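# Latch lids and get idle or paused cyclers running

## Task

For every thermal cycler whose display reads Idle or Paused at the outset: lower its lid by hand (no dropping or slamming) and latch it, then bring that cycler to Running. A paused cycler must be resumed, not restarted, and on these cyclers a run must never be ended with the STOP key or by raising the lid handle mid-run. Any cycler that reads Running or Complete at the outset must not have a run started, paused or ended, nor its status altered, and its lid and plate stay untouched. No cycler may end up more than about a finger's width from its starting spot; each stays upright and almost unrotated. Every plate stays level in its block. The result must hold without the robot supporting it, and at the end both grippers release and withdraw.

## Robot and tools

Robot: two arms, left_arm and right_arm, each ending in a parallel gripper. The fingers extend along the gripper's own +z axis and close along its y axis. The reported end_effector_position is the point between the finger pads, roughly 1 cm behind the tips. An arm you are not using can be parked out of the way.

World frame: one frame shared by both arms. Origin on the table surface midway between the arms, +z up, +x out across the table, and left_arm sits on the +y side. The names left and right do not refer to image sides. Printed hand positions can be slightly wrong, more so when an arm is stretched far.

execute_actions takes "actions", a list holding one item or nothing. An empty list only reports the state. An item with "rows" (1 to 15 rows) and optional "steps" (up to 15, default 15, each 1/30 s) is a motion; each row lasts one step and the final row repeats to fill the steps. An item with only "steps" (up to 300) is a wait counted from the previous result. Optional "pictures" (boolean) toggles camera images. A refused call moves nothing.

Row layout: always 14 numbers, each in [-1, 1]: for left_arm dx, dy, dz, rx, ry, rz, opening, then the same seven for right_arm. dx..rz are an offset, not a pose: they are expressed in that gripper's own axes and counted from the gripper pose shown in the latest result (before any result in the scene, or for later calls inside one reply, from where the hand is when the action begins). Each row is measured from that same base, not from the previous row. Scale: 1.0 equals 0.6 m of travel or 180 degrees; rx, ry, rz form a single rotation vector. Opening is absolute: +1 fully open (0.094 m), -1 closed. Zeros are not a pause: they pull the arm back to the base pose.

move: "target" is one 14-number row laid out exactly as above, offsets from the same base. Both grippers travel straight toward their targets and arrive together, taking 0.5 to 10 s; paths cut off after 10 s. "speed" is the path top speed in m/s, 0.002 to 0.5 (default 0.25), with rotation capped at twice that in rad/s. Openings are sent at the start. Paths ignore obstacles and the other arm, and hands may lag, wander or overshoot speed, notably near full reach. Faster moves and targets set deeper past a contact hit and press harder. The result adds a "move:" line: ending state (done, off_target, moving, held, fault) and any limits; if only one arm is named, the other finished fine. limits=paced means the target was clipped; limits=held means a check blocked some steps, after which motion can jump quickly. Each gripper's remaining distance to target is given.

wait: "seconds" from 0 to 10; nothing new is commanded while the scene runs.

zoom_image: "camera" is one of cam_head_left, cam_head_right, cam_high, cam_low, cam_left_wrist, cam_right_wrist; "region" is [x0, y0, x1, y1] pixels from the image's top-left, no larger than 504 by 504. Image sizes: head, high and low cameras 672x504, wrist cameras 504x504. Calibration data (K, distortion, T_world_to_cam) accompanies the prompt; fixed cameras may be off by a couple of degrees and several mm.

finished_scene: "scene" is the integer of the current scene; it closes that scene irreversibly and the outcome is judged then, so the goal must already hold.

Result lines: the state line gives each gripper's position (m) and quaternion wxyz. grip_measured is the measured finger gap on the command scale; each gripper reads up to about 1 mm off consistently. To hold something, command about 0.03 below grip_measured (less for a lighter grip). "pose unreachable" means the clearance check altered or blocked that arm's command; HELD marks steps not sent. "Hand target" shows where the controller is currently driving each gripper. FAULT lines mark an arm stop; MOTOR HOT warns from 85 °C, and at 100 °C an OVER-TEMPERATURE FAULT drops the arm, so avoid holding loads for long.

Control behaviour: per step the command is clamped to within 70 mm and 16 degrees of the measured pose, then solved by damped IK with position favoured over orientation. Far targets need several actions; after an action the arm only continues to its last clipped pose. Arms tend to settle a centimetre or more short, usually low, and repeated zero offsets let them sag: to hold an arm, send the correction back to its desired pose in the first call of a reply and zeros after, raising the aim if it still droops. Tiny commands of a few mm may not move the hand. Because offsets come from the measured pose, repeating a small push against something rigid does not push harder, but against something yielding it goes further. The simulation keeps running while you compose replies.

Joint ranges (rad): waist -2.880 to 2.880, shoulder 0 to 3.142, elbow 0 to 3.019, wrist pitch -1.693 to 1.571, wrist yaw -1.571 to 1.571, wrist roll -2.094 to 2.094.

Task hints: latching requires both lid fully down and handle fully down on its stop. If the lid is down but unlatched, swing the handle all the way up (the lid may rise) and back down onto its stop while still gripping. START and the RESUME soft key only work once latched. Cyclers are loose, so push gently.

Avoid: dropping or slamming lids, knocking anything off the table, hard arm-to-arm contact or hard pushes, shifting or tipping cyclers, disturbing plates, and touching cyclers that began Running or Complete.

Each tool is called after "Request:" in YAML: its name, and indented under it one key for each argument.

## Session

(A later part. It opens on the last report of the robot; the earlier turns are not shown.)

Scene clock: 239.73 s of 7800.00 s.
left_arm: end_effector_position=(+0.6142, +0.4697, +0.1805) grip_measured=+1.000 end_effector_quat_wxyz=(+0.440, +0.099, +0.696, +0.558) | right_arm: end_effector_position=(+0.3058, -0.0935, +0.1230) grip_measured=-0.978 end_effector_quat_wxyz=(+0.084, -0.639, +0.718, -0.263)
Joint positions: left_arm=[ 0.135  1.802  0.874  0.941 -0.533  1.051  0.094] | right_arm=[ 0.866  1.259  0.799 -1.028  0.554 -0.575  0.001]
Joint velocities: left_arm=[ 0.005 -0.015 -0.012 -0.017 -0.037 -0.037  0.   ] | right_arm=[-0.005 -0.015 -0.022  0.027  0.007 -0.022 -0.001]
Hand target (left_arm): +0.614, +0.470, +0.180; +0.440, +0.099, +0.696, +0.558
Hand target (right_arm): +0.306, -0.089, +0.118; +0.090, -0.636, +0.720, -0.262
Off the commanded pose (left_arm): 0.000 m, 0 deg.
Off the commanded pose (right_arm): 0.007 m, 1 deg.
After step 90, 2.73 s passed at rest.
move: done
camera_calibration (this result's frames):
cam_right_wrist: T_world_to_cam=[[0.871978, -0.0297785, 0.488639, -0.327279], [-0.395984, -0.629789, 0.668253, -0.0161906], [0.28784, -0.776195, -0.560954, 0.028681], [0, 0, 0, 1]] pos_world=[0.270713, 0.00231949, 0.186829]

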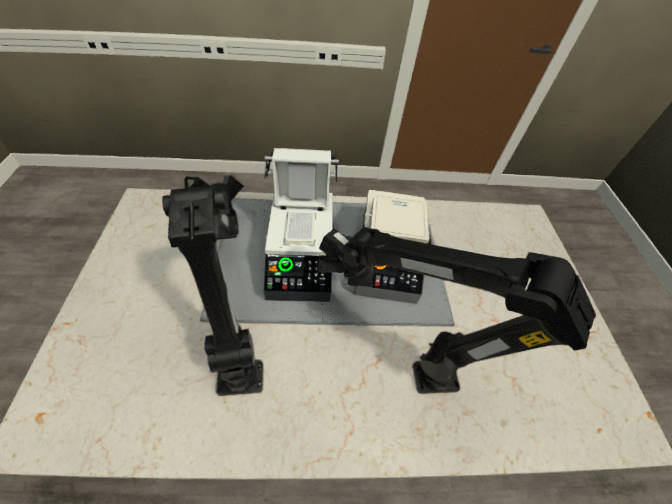

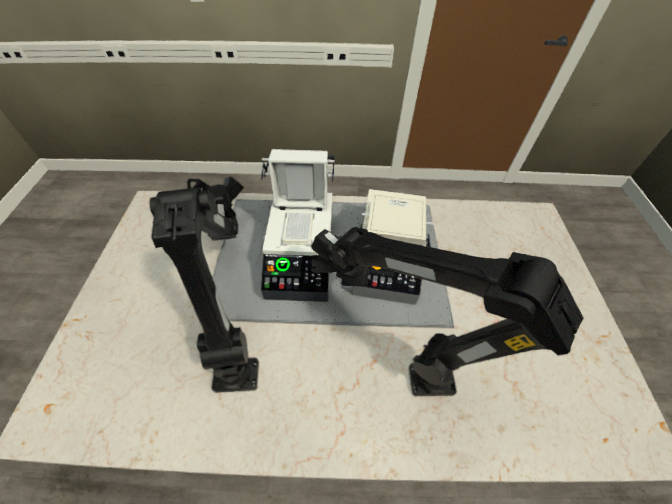

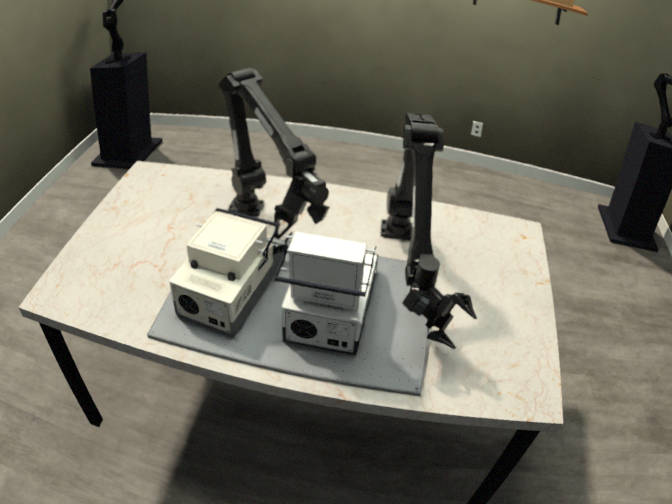

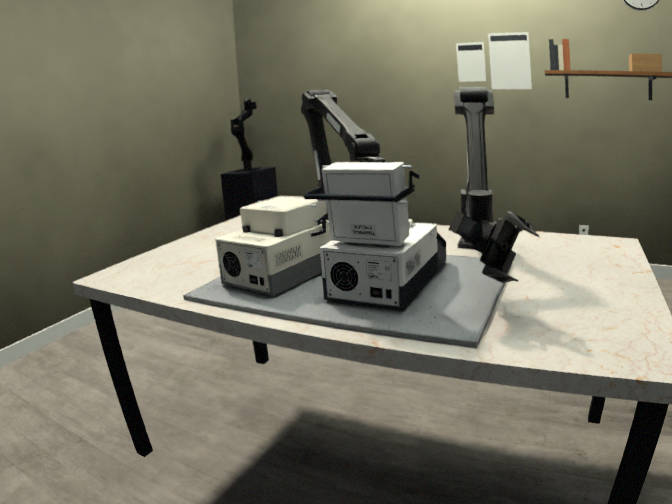

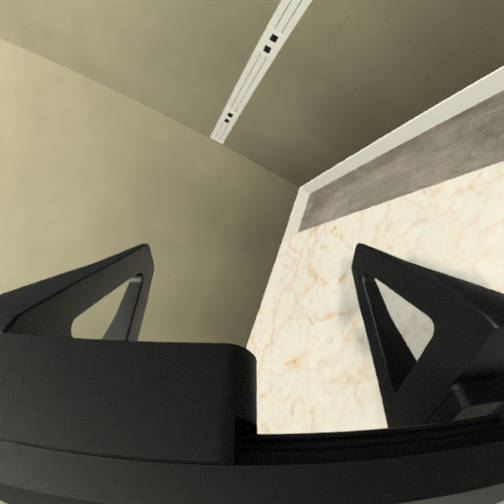

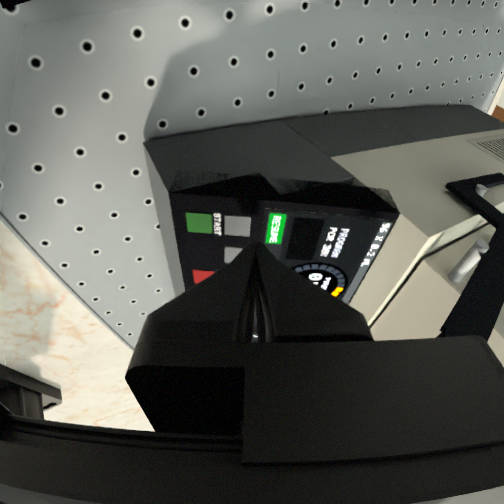

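Request:
move:
  target: [0,0,0,0,0,0,1,-0.03,0,0,0,0,0,-1]
  speed: 0.02

Request:
move:
  target: [0,0,0,0,0,0,1,-0.005,0.045,0.06,0,0,0,-1]
  speed: 0.02

Request:
move:
  target: [0,0,0,0,0,0,1,0,-0.09,-0.12,0,0,0,-1]
  speed: 0.08

Scene clock: 250.83 s of 7800.00 s.
left_arm: end_effector_position=(+0.6142, +0.4697, +0.1805) grip_measured=+1.000 end_effector_quat_wxyz=(+0.440, +0.099, +0.696, +0.558) | right_arm: end_effector_position=(+0.3020, -0.0892, +0.1120) grip_measured=-0.978 end_effector_quat_wxyz=(+0.071, -0.644, +0.714, -0.265)
Joint positions: left_arm=[ 0.135  1.802  0.874  0.941 -0.533  1.051  0.094] | right_arm=[ 0.883  1.295  0.799 -1.028  0.554 -0.561  0.001]
Joint velocities: left_arm=[-0.015 -0.005  0.002 -0.002  0.066 -0.007  0.   ] | right_arm=[-0.015 -0.024  0.002  0.017  0.022  0.037 -0.001]
Hand target (left_arm): +0.614, +0.470, +0.180; +0.440, +0.099, +0.696, +0.558
Hand target (right_arm): +0.308, -0.076, +0.119; +0.085, -0.639, +0.718, -0.263
Off the commanded pose (left_arm): 0.000 m, 0 deg.
Off the commanded pose (right_arm): 0.016 m, 2 deg.
After step 90, 6.97 s passed at rest.
move: off_target (right_arm)
camera_calibration (this result's frames):
cam_right_wrist: T_world_to_cam=[[0.880823, -0.014286, 0.47323, -0.317972], [-0.380236, -0.616884, 0.689111, -0.0135092], [0.282083, -0.786924, -0.548798, 0.0263574], [0, 0, 0, 1]] pos_world=[0.267506, 0.00786512, 0.174248]

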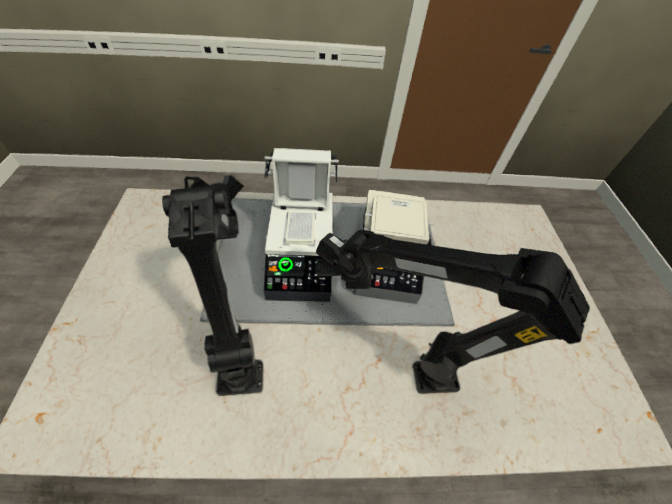

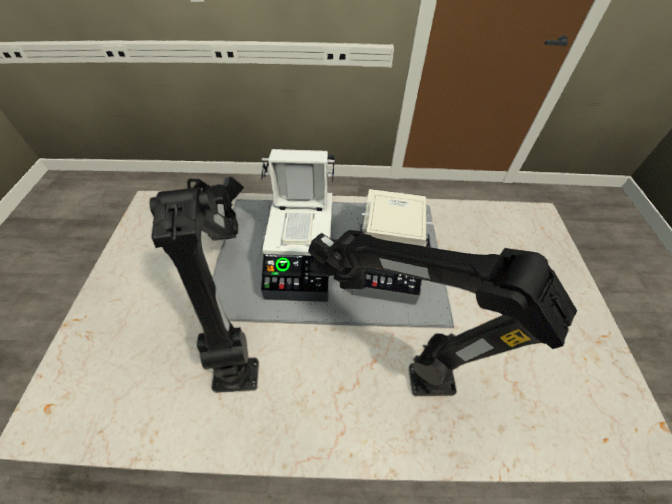

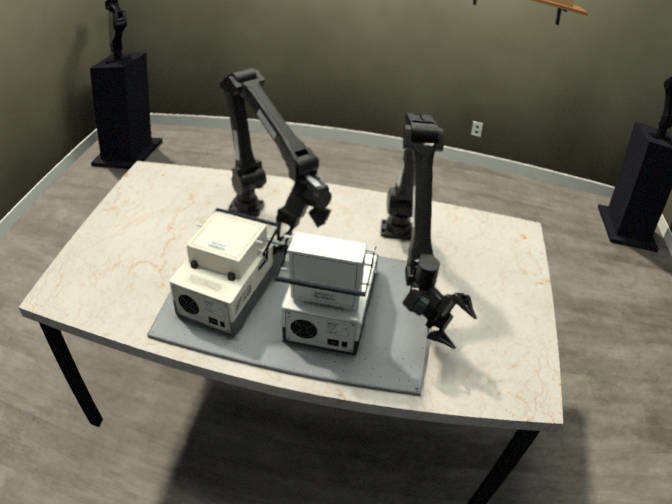

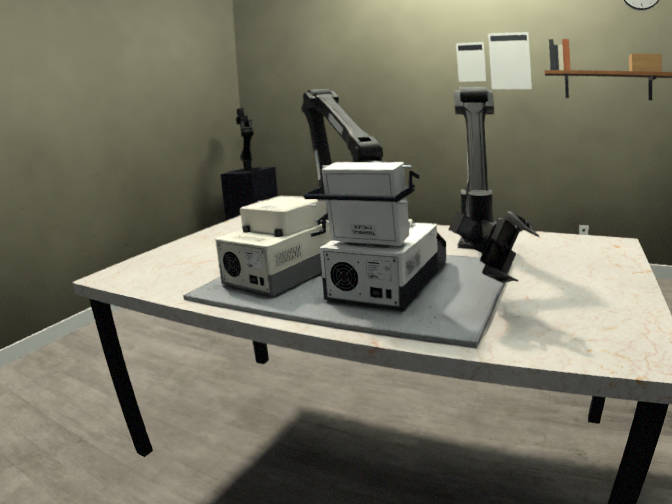

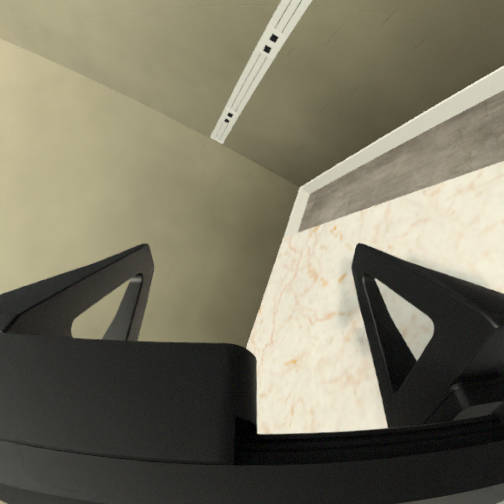

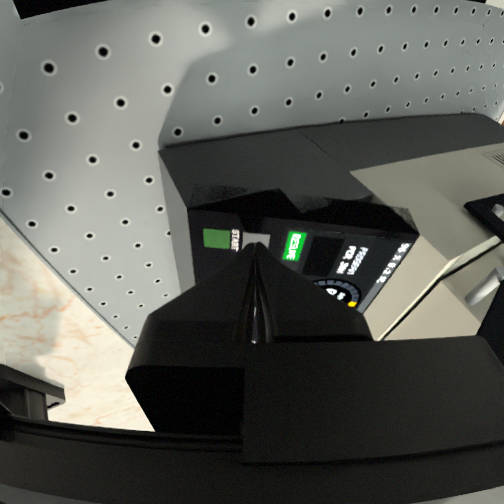

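Scene clock: 253.30 s of 7800.00 s.
left_arm: end_effector_position=(+0.6142, +0.4697, +0.1805) grip_measured=+1.000 end_effector_quat_wxyz=(+0.440, +0.099, +0.696, +0.558) | right_arm: end_effector_position=(+0.2974, -0.0949, +0.0971) grip_measured=-0.978 end_effector_quat_wxyz=(+0.083, -0.643, +0.710, -0.273)
Joint positions: left_arm=[ 0.135  1.802  0.874  0.941 -0.533  1.051  0.094] | right_arm=[ 0.893  1.288  0.743 -0.959  0.575 -0.561  0.001]
Joint velocities: left_arm=[ 0.015 -0.005 -0.007  0.002 -0.037 -0.051  0.   ] | right_arm=[ 0.005 -0.015  0.002  0.002 -0.022 -0.051 -0.001]
Hand target (left_arm): +0.614, +0.470, +0.180; +0.440, +0.099, +0.696, +0.558
Hand target (right_arm): +0.292, -0.097, +0.070; +0.071, -0.644, +0.714, -0.265
Off the commanded pose (left_arm): 0.000 m, 0 deg.
Off the commanded pose (right_arm): 0.029 m, 2 deg.
move: off_target (right_arm)
camera_calibration (this result's frames):
cam_right_wrist: T_world_to_cam=[[0.867716, -0.00758107, 0.497003, -0.304762], [-0.393413, -0.621601, 0.677376, -0.00394], [0.303802, -0.783298, -0.542355, 0.00829351], [0, 0, 0, 1]] pos_world=[0.260377, 0.00173676, 0.158635]

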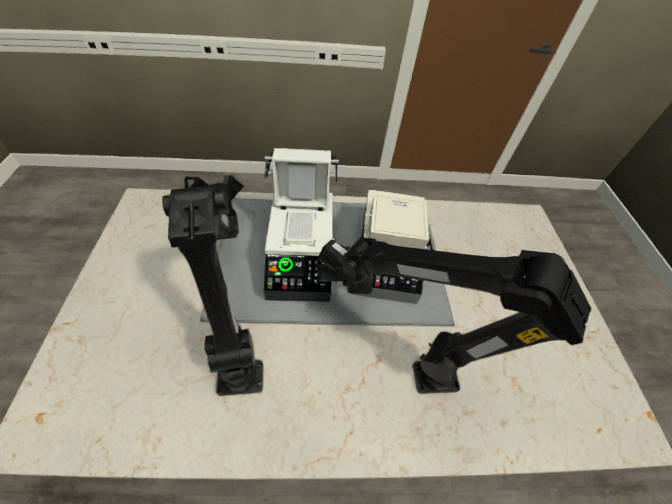

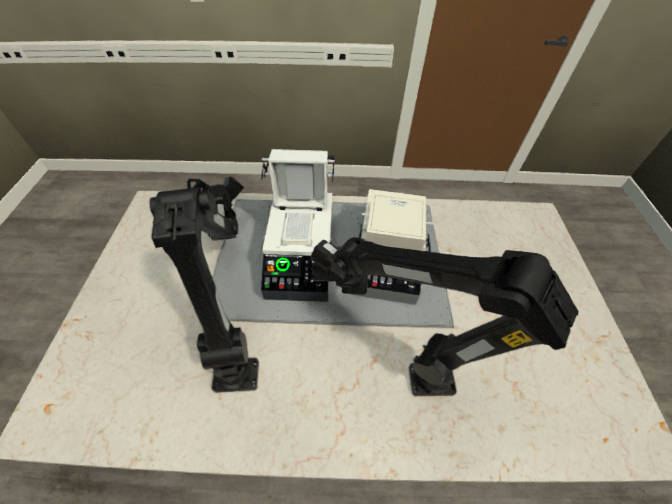

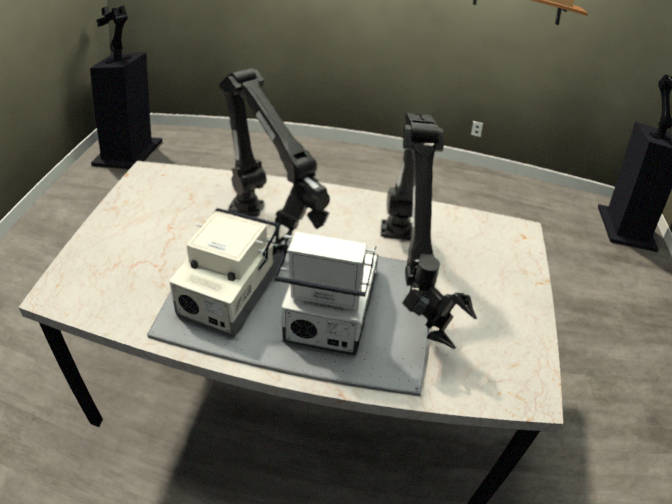

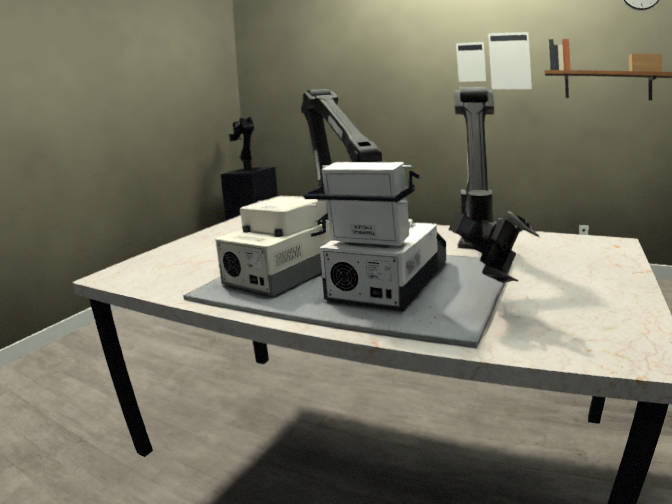

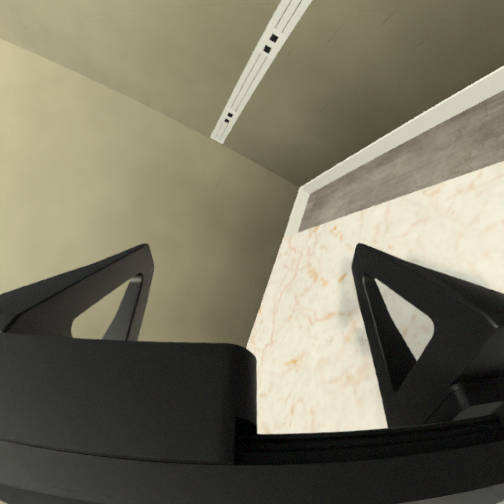

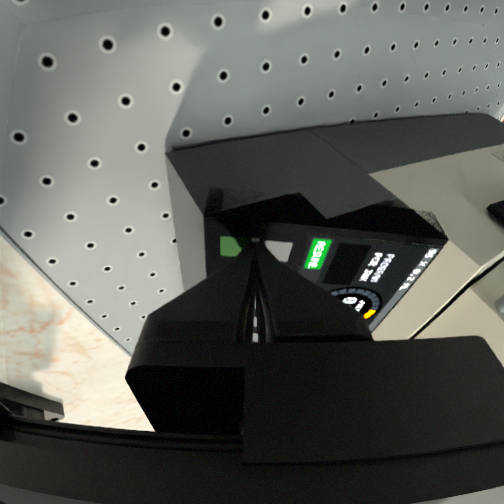

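Scene clock: 254.77 s of 7800.00 s.
left_arm: end_effector_position=(+0.6142, +0.4697, +0.1805) grip_measured=+1.000 end_effector_quat_wxyz=(+0.440, +0.099, +0.696, +0.558) | right_arm: end_effector_position=(+0.3047, -0.0850, +0.1652) grip_measured=-0.978 end_effector_quat_wxyz=(+0.068, -0.647, +0.707, -0.276)
Joint positions: left_arm=[ 0.135  1.802  0.874  0.941 -0.533  1.051  0.094] | right_arm=[ 0.894  1.251  0.908 -1.194  0.577 -0.561  0.001]
Joint velocities: left_arm=[ 0.005 -0.015  0.002 -0.002  0.037  0.051  0.   ] | right_arm=[-0.005 -0.005 -0.017 -0.012 -0.11  -0.022 -0.001]
Hand target (left_arm): +0.614, +0.470, +0.180; +0.440, +0.099, +0.696, +0.558
Hand target (right_arm): +0.311, -0.077, +0.184; +0.083, -0.644, +0.710, -0.273
Off the commanded pose (left_arm): 0.000 m, 0 deg.
Off the commanded pose (right_arm): 0.022 m, 2 deg.
move: off_target (right_arm)
camera_calibration (this result's frames):
cam_right_wrist: T_world_to_cam=[[0.876223, 0.00632208, 0.481864, -0.343702], [-0.380797, -0.603726, 0.700363, -0.0471994], [0.295342, -0.797167, -0.526591, 0.0495506], [0, 0, 0, 1]] pos_world=[0.268552, 0.0131775, 0.224767]

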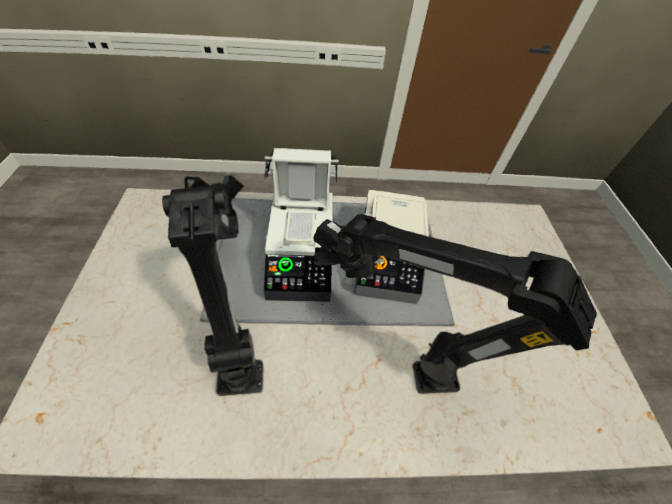

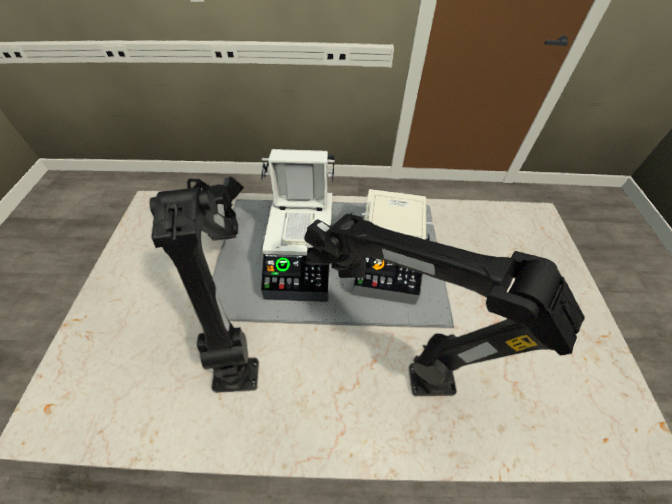

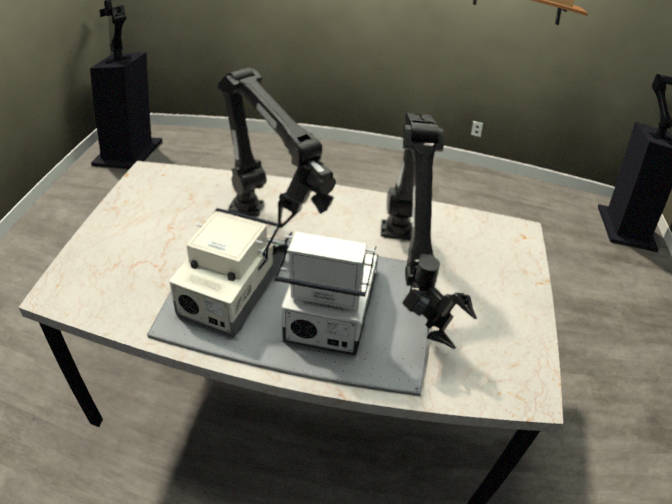

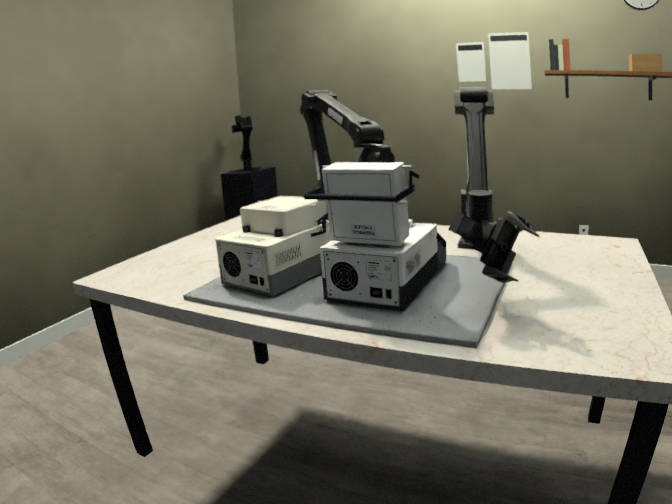

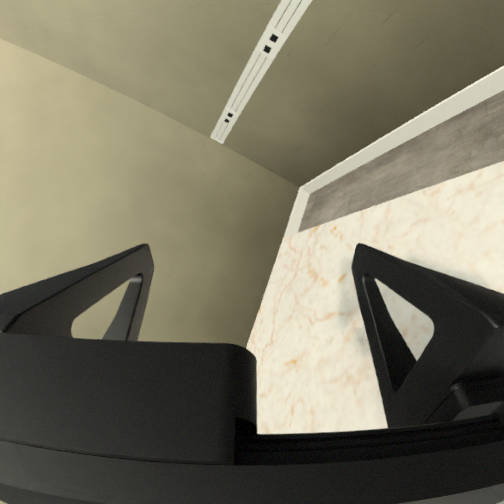

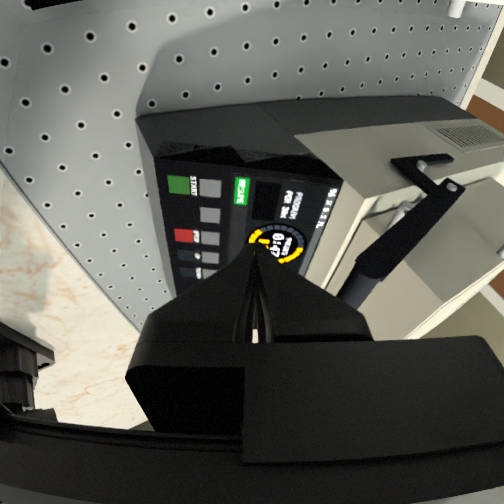

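Request:
move:
  target: [0,0,0,0,0,0,1,-0.005,0.04,0.062,0,0,0,-1]
  speed: 0.04

Scene clock: 261.70 s of 7800.00 s.
left_arm: end_effector_position=(+0.6142, +0.4697, +0.1805) grip_measured=+1.000 end_effector_quat_wxyz=(+0.440, +0.099, +0.696, +0.558) | right_arm: end_effector_position=(+0.2977, -0.0943, +0.1270) grip_measured=-0.978 end_effector_quat_wxyz=(+0.068, -0.647, +0.707, -0.277)
Joint positions: left_arm=[ 0.135  1.802  0.874  0.941 -0.533  1.051  0.094] | right_arm=[ 0.894  1.264  0.811 -1.085  0.577 -0.561  0.001]
Joint velocities: left_arm=[-0.024  0.005  0.007 -0.007  0.022  0.051  0.   ] | right_arm=[ 0.005  0.005  0.002 -0.012 -0.007  0.037  0.   ]
Hand target (left_arm): +0.614, +0.470, +0.180; +0.440, +0.099, +0.696, +0.558
Hand target (right_arm): +0.300, -0.093, +0.122; +0.068, -0.647, +0.707, -0.276
Off the commanded pose (left_arm): 0.000 m, 0 deg.
Off the commanded pose (right_arm): 0.006 m, 0 deg.
After step 90, 2.53 s passed at rest.
move: done
camera_calibration (this result's frames):
cam_right_wrist: T_world_to_cam=[[0.876661, 0.00691162, 0.481058, -0.319116], [-0.380159, -0.602868, 0.701448, -0.0289086], [0.294863, -0.797811, -0.525884, 0.0240208], [0, 0, 0, 1]] pos_world=[0.261684, 0.00394156, 0.186423]

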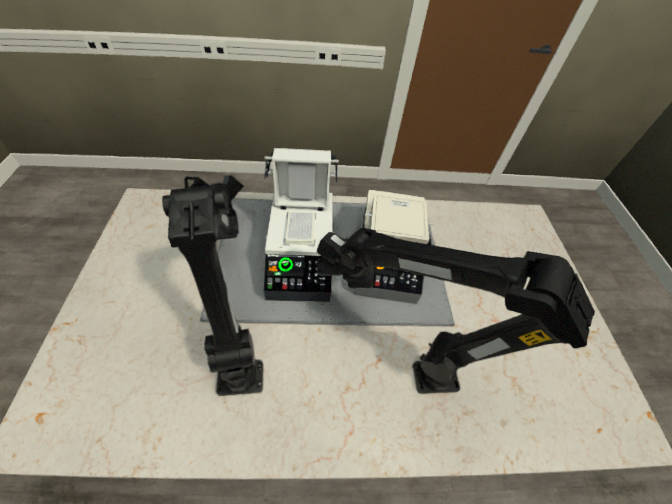

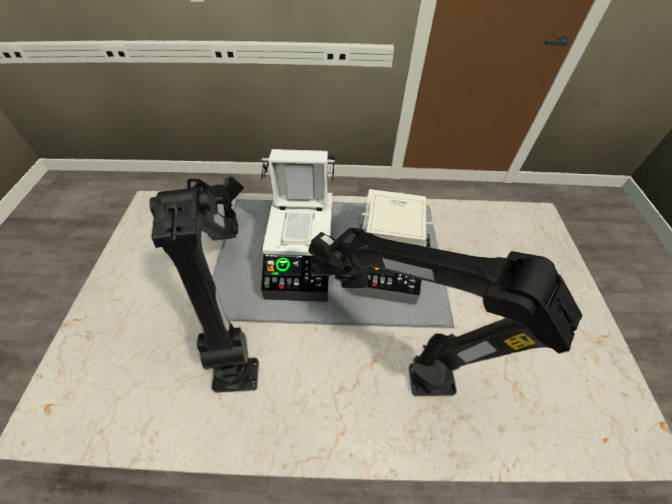

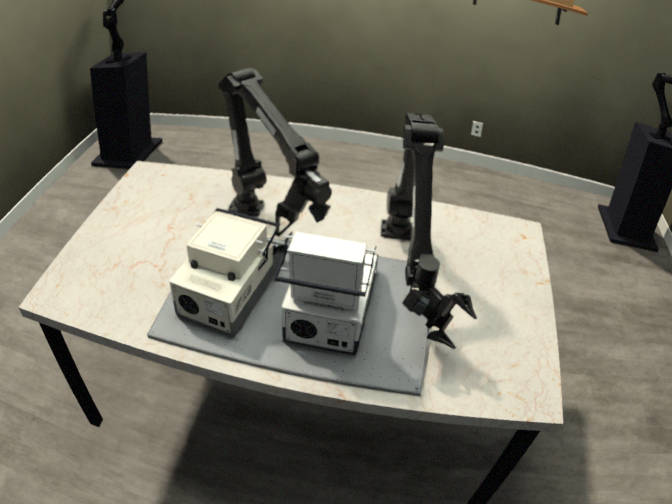

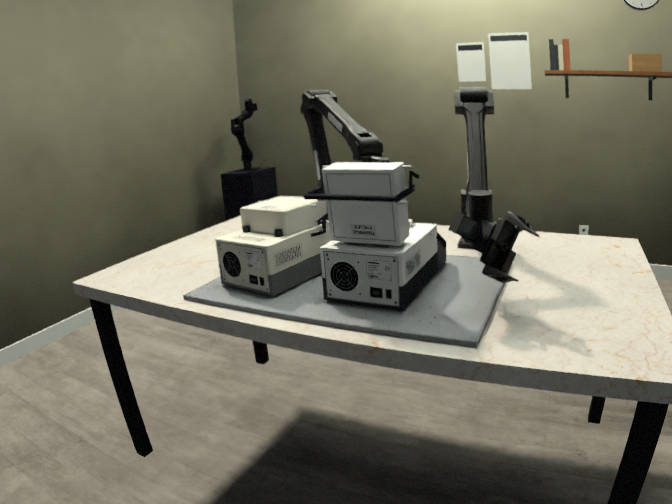

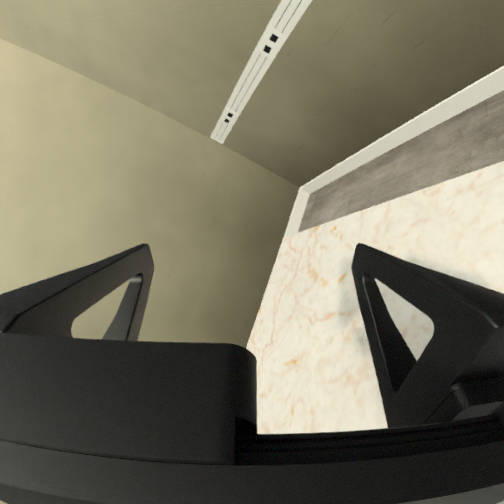

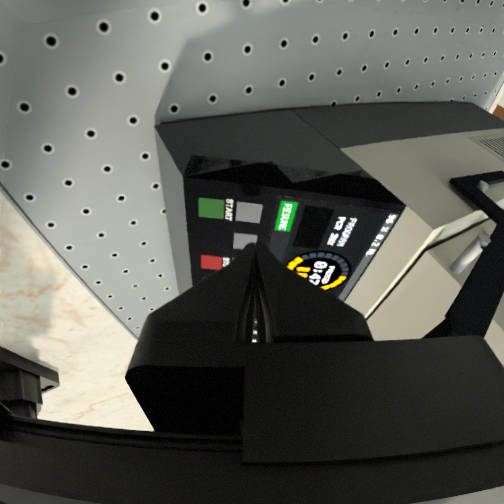

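Request:
move:
  target: [0,0,0,0,0,0,1,-0.028,-0.012,0.015,0,0,0,-1]
  speed: 0.02

Scene clock: 271.70 s of 7800.00 s.
left_arm: end_effector_position=(+0.6142, +0.4697, +0.1805) grip_measured=+1.000 end_effector_quat_wxyz=(+0.440, +0.099, +0.696, +0.558) | right_arm: end_effector_position=(+0.2994, -0.0921, +0.1129) grip_measured=-0.978 end_effector_quat_wxyz=(+0.053, -0.651, +0.704, -0.279)
Joint positions: left_arm=[ 0.135  1.802  0.874  0.941 -0.533  1.051  0.094] | right_arm=[ 0.894  1.311  0.811 -1.07   0.577 -0.561  0.001]
Joint velocities: left_arm=[-0.005 -0.005 -0.012 -0.002 -0.007  0.037  0.   ] | right_arm=[-0.005 -0.024  0.012 -0.012  0.007 -0.11  -0.   ]
Hand target (left_arm): +0.614, +0.470, +0.180; +0.440, +0.099, +0.696, +0.558
Hand target (right_arm): +0.310, -0.081, +0.119; -0.068, +0.647, -0.707, +0.277
Off the commanded pose (left_arm): 0.000 m, 0 deg.
Off the commanded pose (right_arm): 0.017 m, 2 deg.
After step 90, 5.73 s passed at rest.
move: off_target (right_arm)
camera_calibration (this result's frames):
cam_right_wrist: T_world_to_cam=[[0.885485, 0.0187776, 0.464289, -0.313527], [-0.366861, -0.584984, 0.72333, -0.0218683], [0.285184, -0.810827, -0.511106, 0.0179958], [0, 0, 0, 1]] pos_world=[0.264468, 0.00768618, 0.170583]

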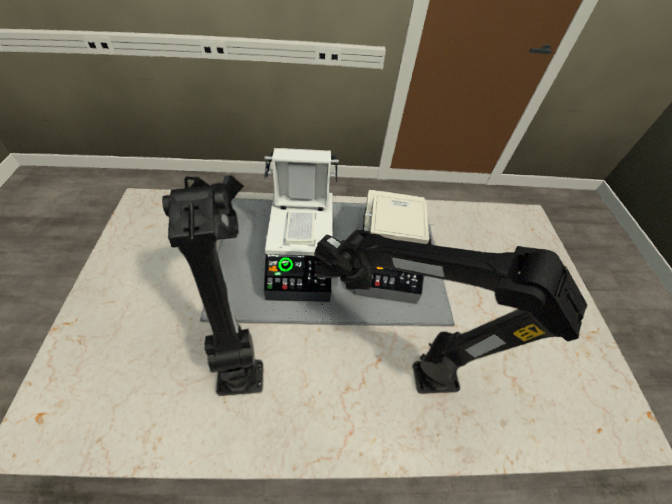

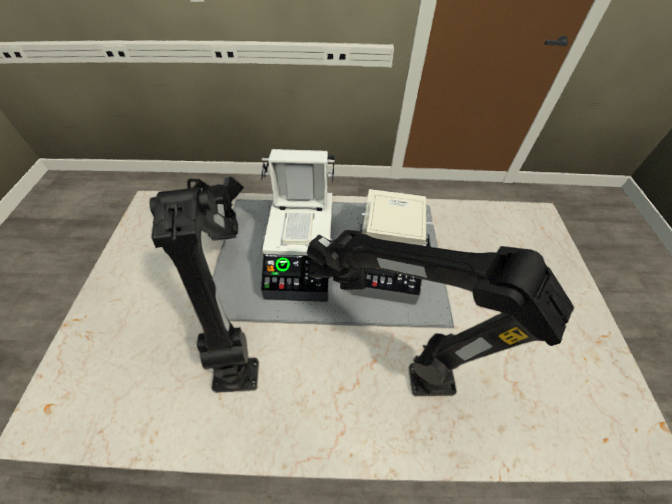

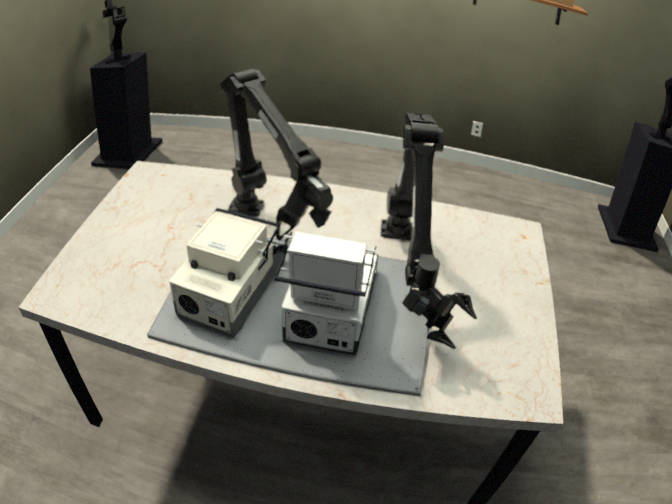

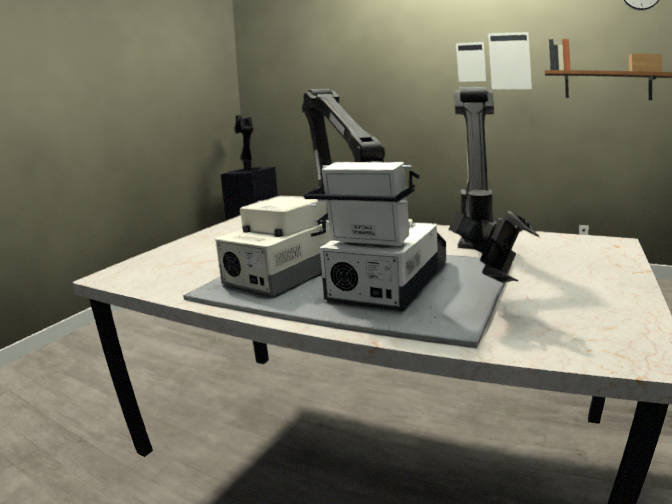

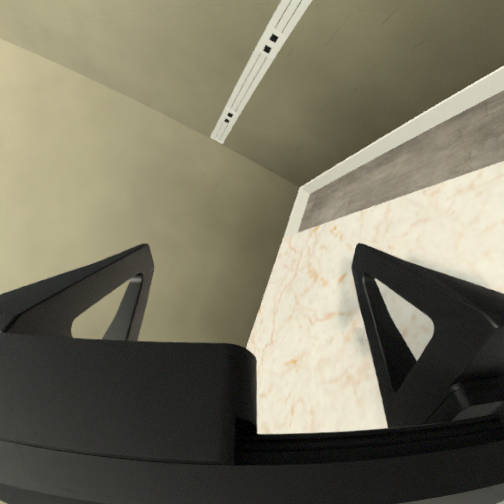

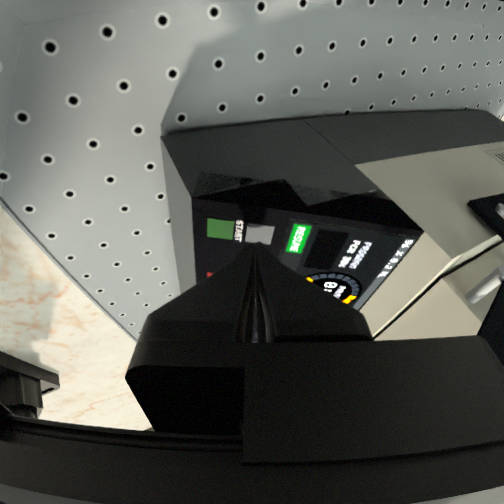

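Key just ahead along the finger axis; push along it.

Request:
move:
  target: [0,0,0,0,0,0,1,-0.01,-0.005,0.05,0,0,0,-1]
  speed: 0.02

Request:
move:
  target: [0,0,0,0,0,0,1,0,-0.09,-0.14,0,0,0,-1]
  speed: 0.08

Scene clock: 279.53 s of 7800.00 s.
left_arm: end_effector_position=(+0.6142, +0.4697, +0.1805) grip_measured=+1.000 end_effector_quat_wxyz=(+0.440, +0.099, +0.696, +0.558) | right_arm: end_effector_position=(+0.3077, -0.0921, +0.1040) grip_measured=-0.978 end_effector_quat_wxyz=(+0.058, -0.653, +0.701, -0.279)
Joint positions: left_arm=[ 0.135  1.802  0.874  0.941 -0.533  1.051  0.094] | right_arm=[ 0.874  1.328  0.799 -1.015  0.577 -0.597  0.001]
Joint velocities: left_arm=[-0.005 -0.015 -0.012 -0.002 -0.022 -0.081  0.   ] | right_arm=[ 0.005 -0.015 -0.007 -0.012 -0.037  0.022 -0.   ]
Hand target (left_arm): +0.614, +0.470, +0.180; +0.440, +0.099, +0.696, +0.558
Hand target (right_arm): +0.315, -0.097, +0.088; -0.052, +0.650, -0.704, +0.279
Off the commanded pose (left_arm): 0.000 m, 0 deg.
Off the commanded pose (right_arm): 0.019 m, 1 deg.
After step 90, 3.07 s passed at rest.
move: off_target (right_arm)
camera_calibration (this result's frames):
cam_right_wrist: T_world_to_cam=[[0.883139, 0.0253069, 0.468429, -0.315835], [-0.364161, -0.59249, 0.71857, -0.0133942], [0.295724, -0.805181, -0.514035, 0.0085841], [0, 0, 0, 1]] pos_world=[0.27151, 0.00696864, 0.161983]

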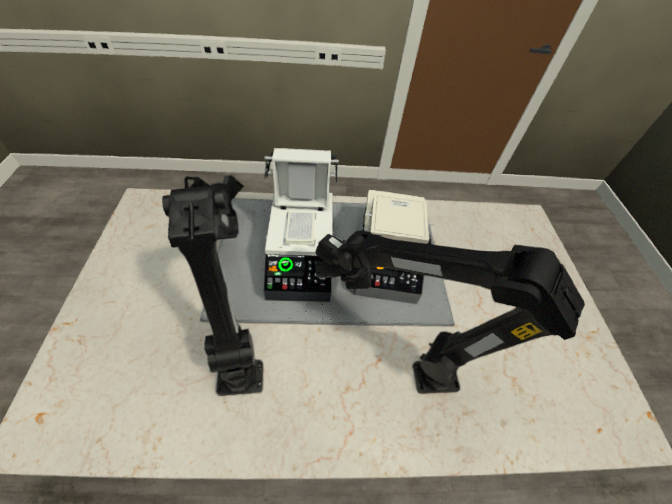

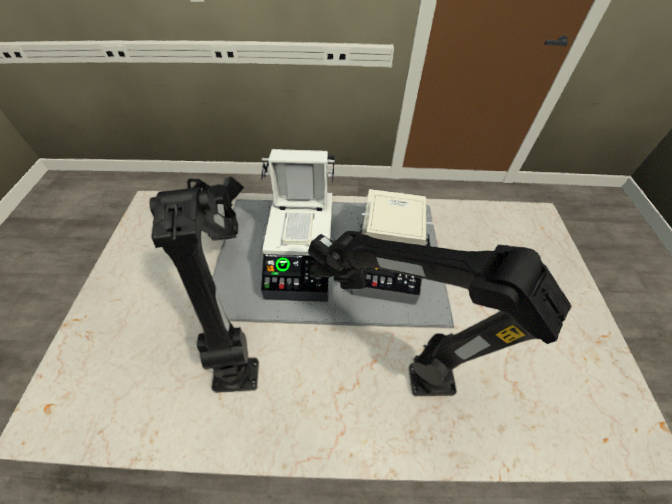

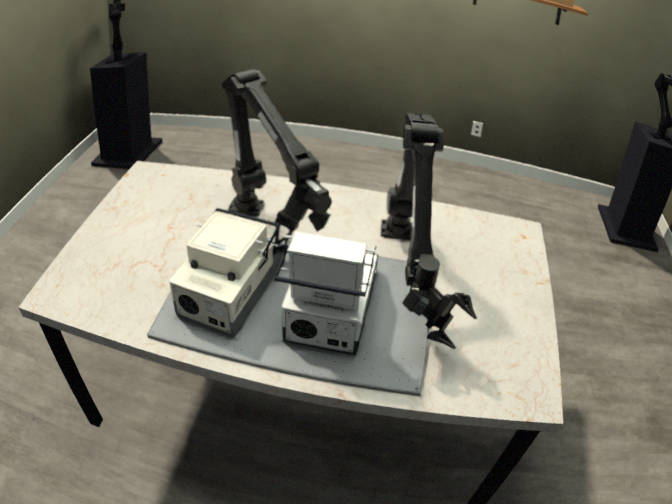

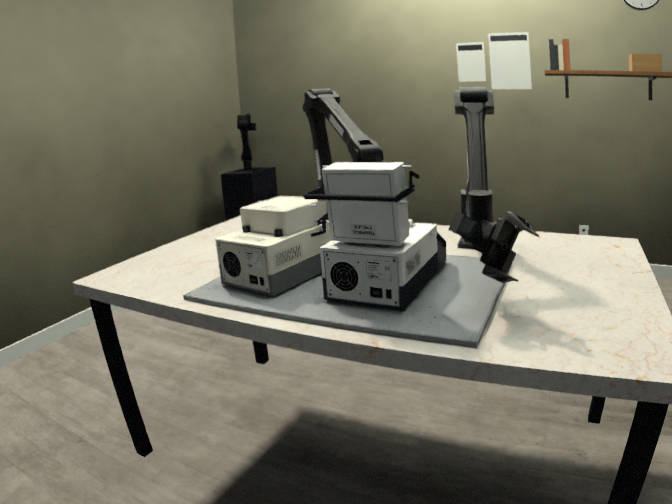

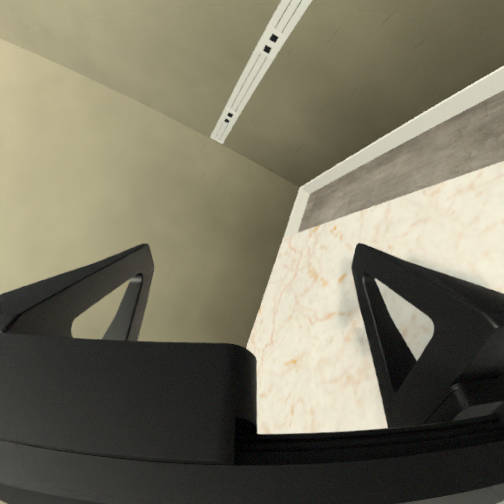

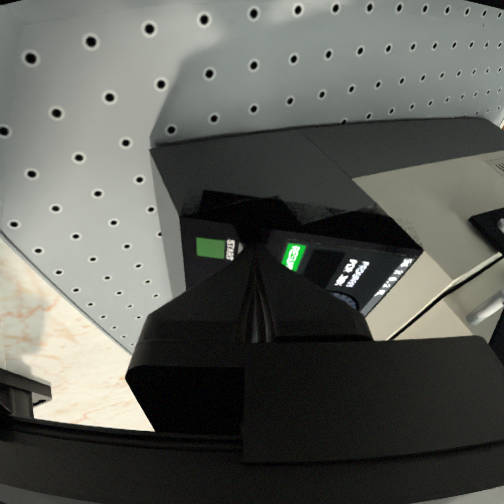

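Scene clock: 281.13 s of 7800.00 s.
left_arm: end_effector_position=(+0.6142, +0.4697, +0.1805) grip_measured=+1.000 end_effector_quat_wxyz=(+0.440, +0.099, +0.696, +0.558) | right_arm: end_effector_position=(+0.3149, -0.0768, +0.1803) grip_measured=-0.978 end_effector_quat_wxyz=(+0.039, -0.660, +0.696, -0.282)
Joint positions: left_arm=[ 0.135  1.802  0.874  0.941 -0.533  1.051  0.094] | right_arm=[ 0.884  1.305  0.998 -1.281  0.577 -0.59   0.001]
Joint velocities: left_arm=[-0.005 -0.015 -0.002 -0.007  0.007 -0.081  0.   ] | right_arm=[-0.005  0.015 -0.002  0.012 -0.037 -0.037 -0.001]
Hand target (left_arm): +0.614, +0.470, +0.180; +0.440, +0.099, +0.696, +0.558
Hand target (right_arm): +0.319, -0.066, +0.199; -0.058, +0.654, -0.701, +0.278
Off the commanded pose (left_arm): 0.000 m, 0 deg.
Off the commanded pose (right_arm): 0.023 m, 2 deg.
move: off_target (right_arm)
camera_calibration (this result's frames):
cam_right_wrist: T_world_to_cam=[[0.894552, 0.0447674, 0.444716, -0.35616], [-0.342708, -0.570025, 0.746741, -0.0666955], [0.286929, -0.820407, -0.494575, 0.0561546], [0, 0, 0, 1]] pos_world=[0.279634, 0.0239958, 0.235967]

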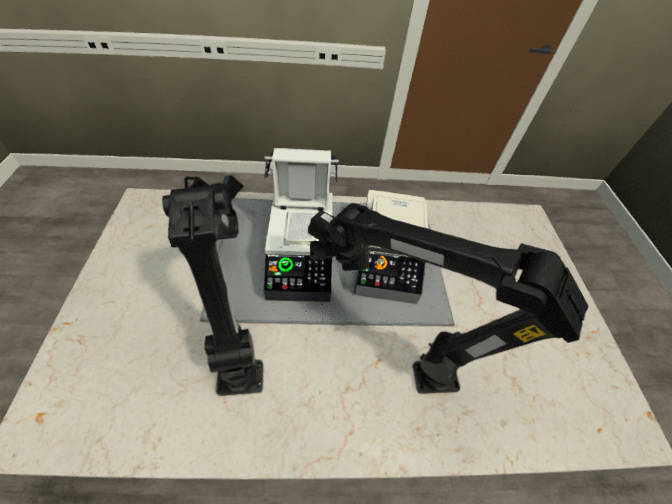

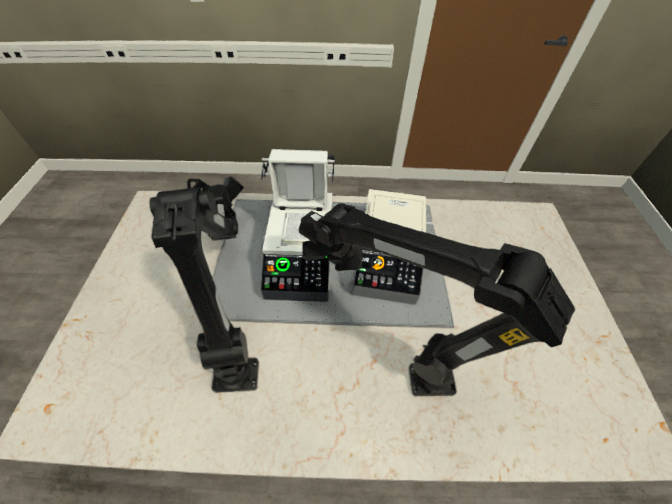

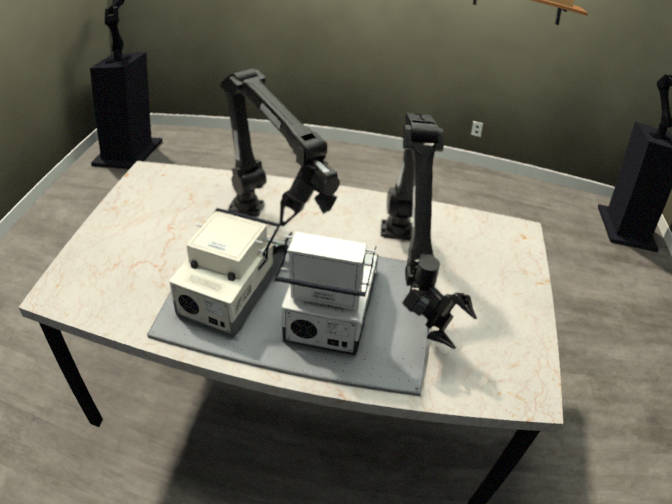

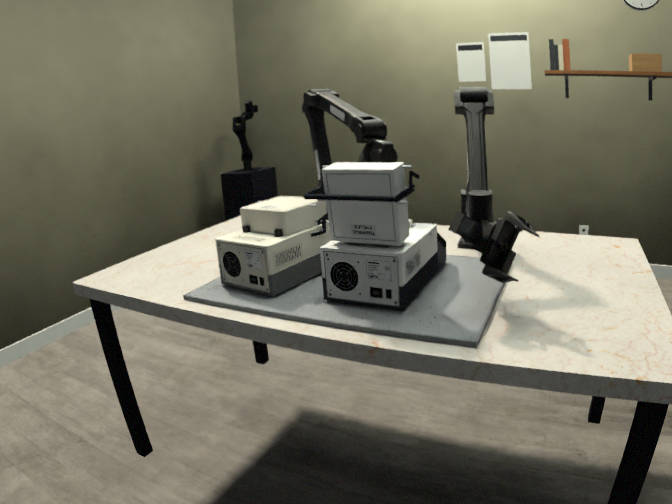

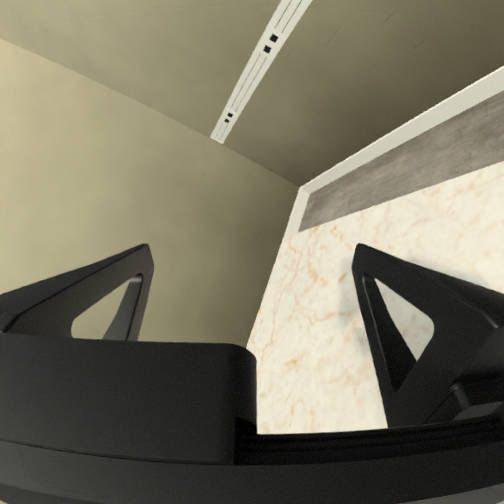

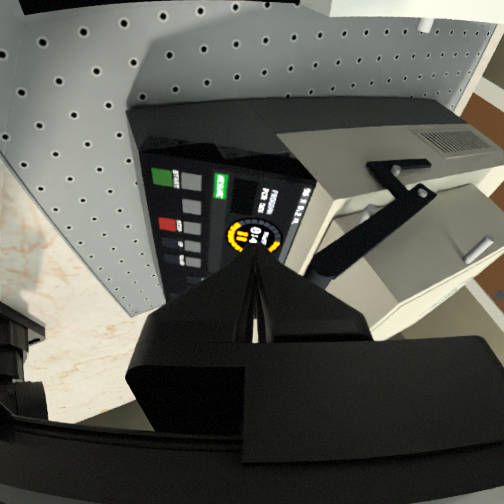

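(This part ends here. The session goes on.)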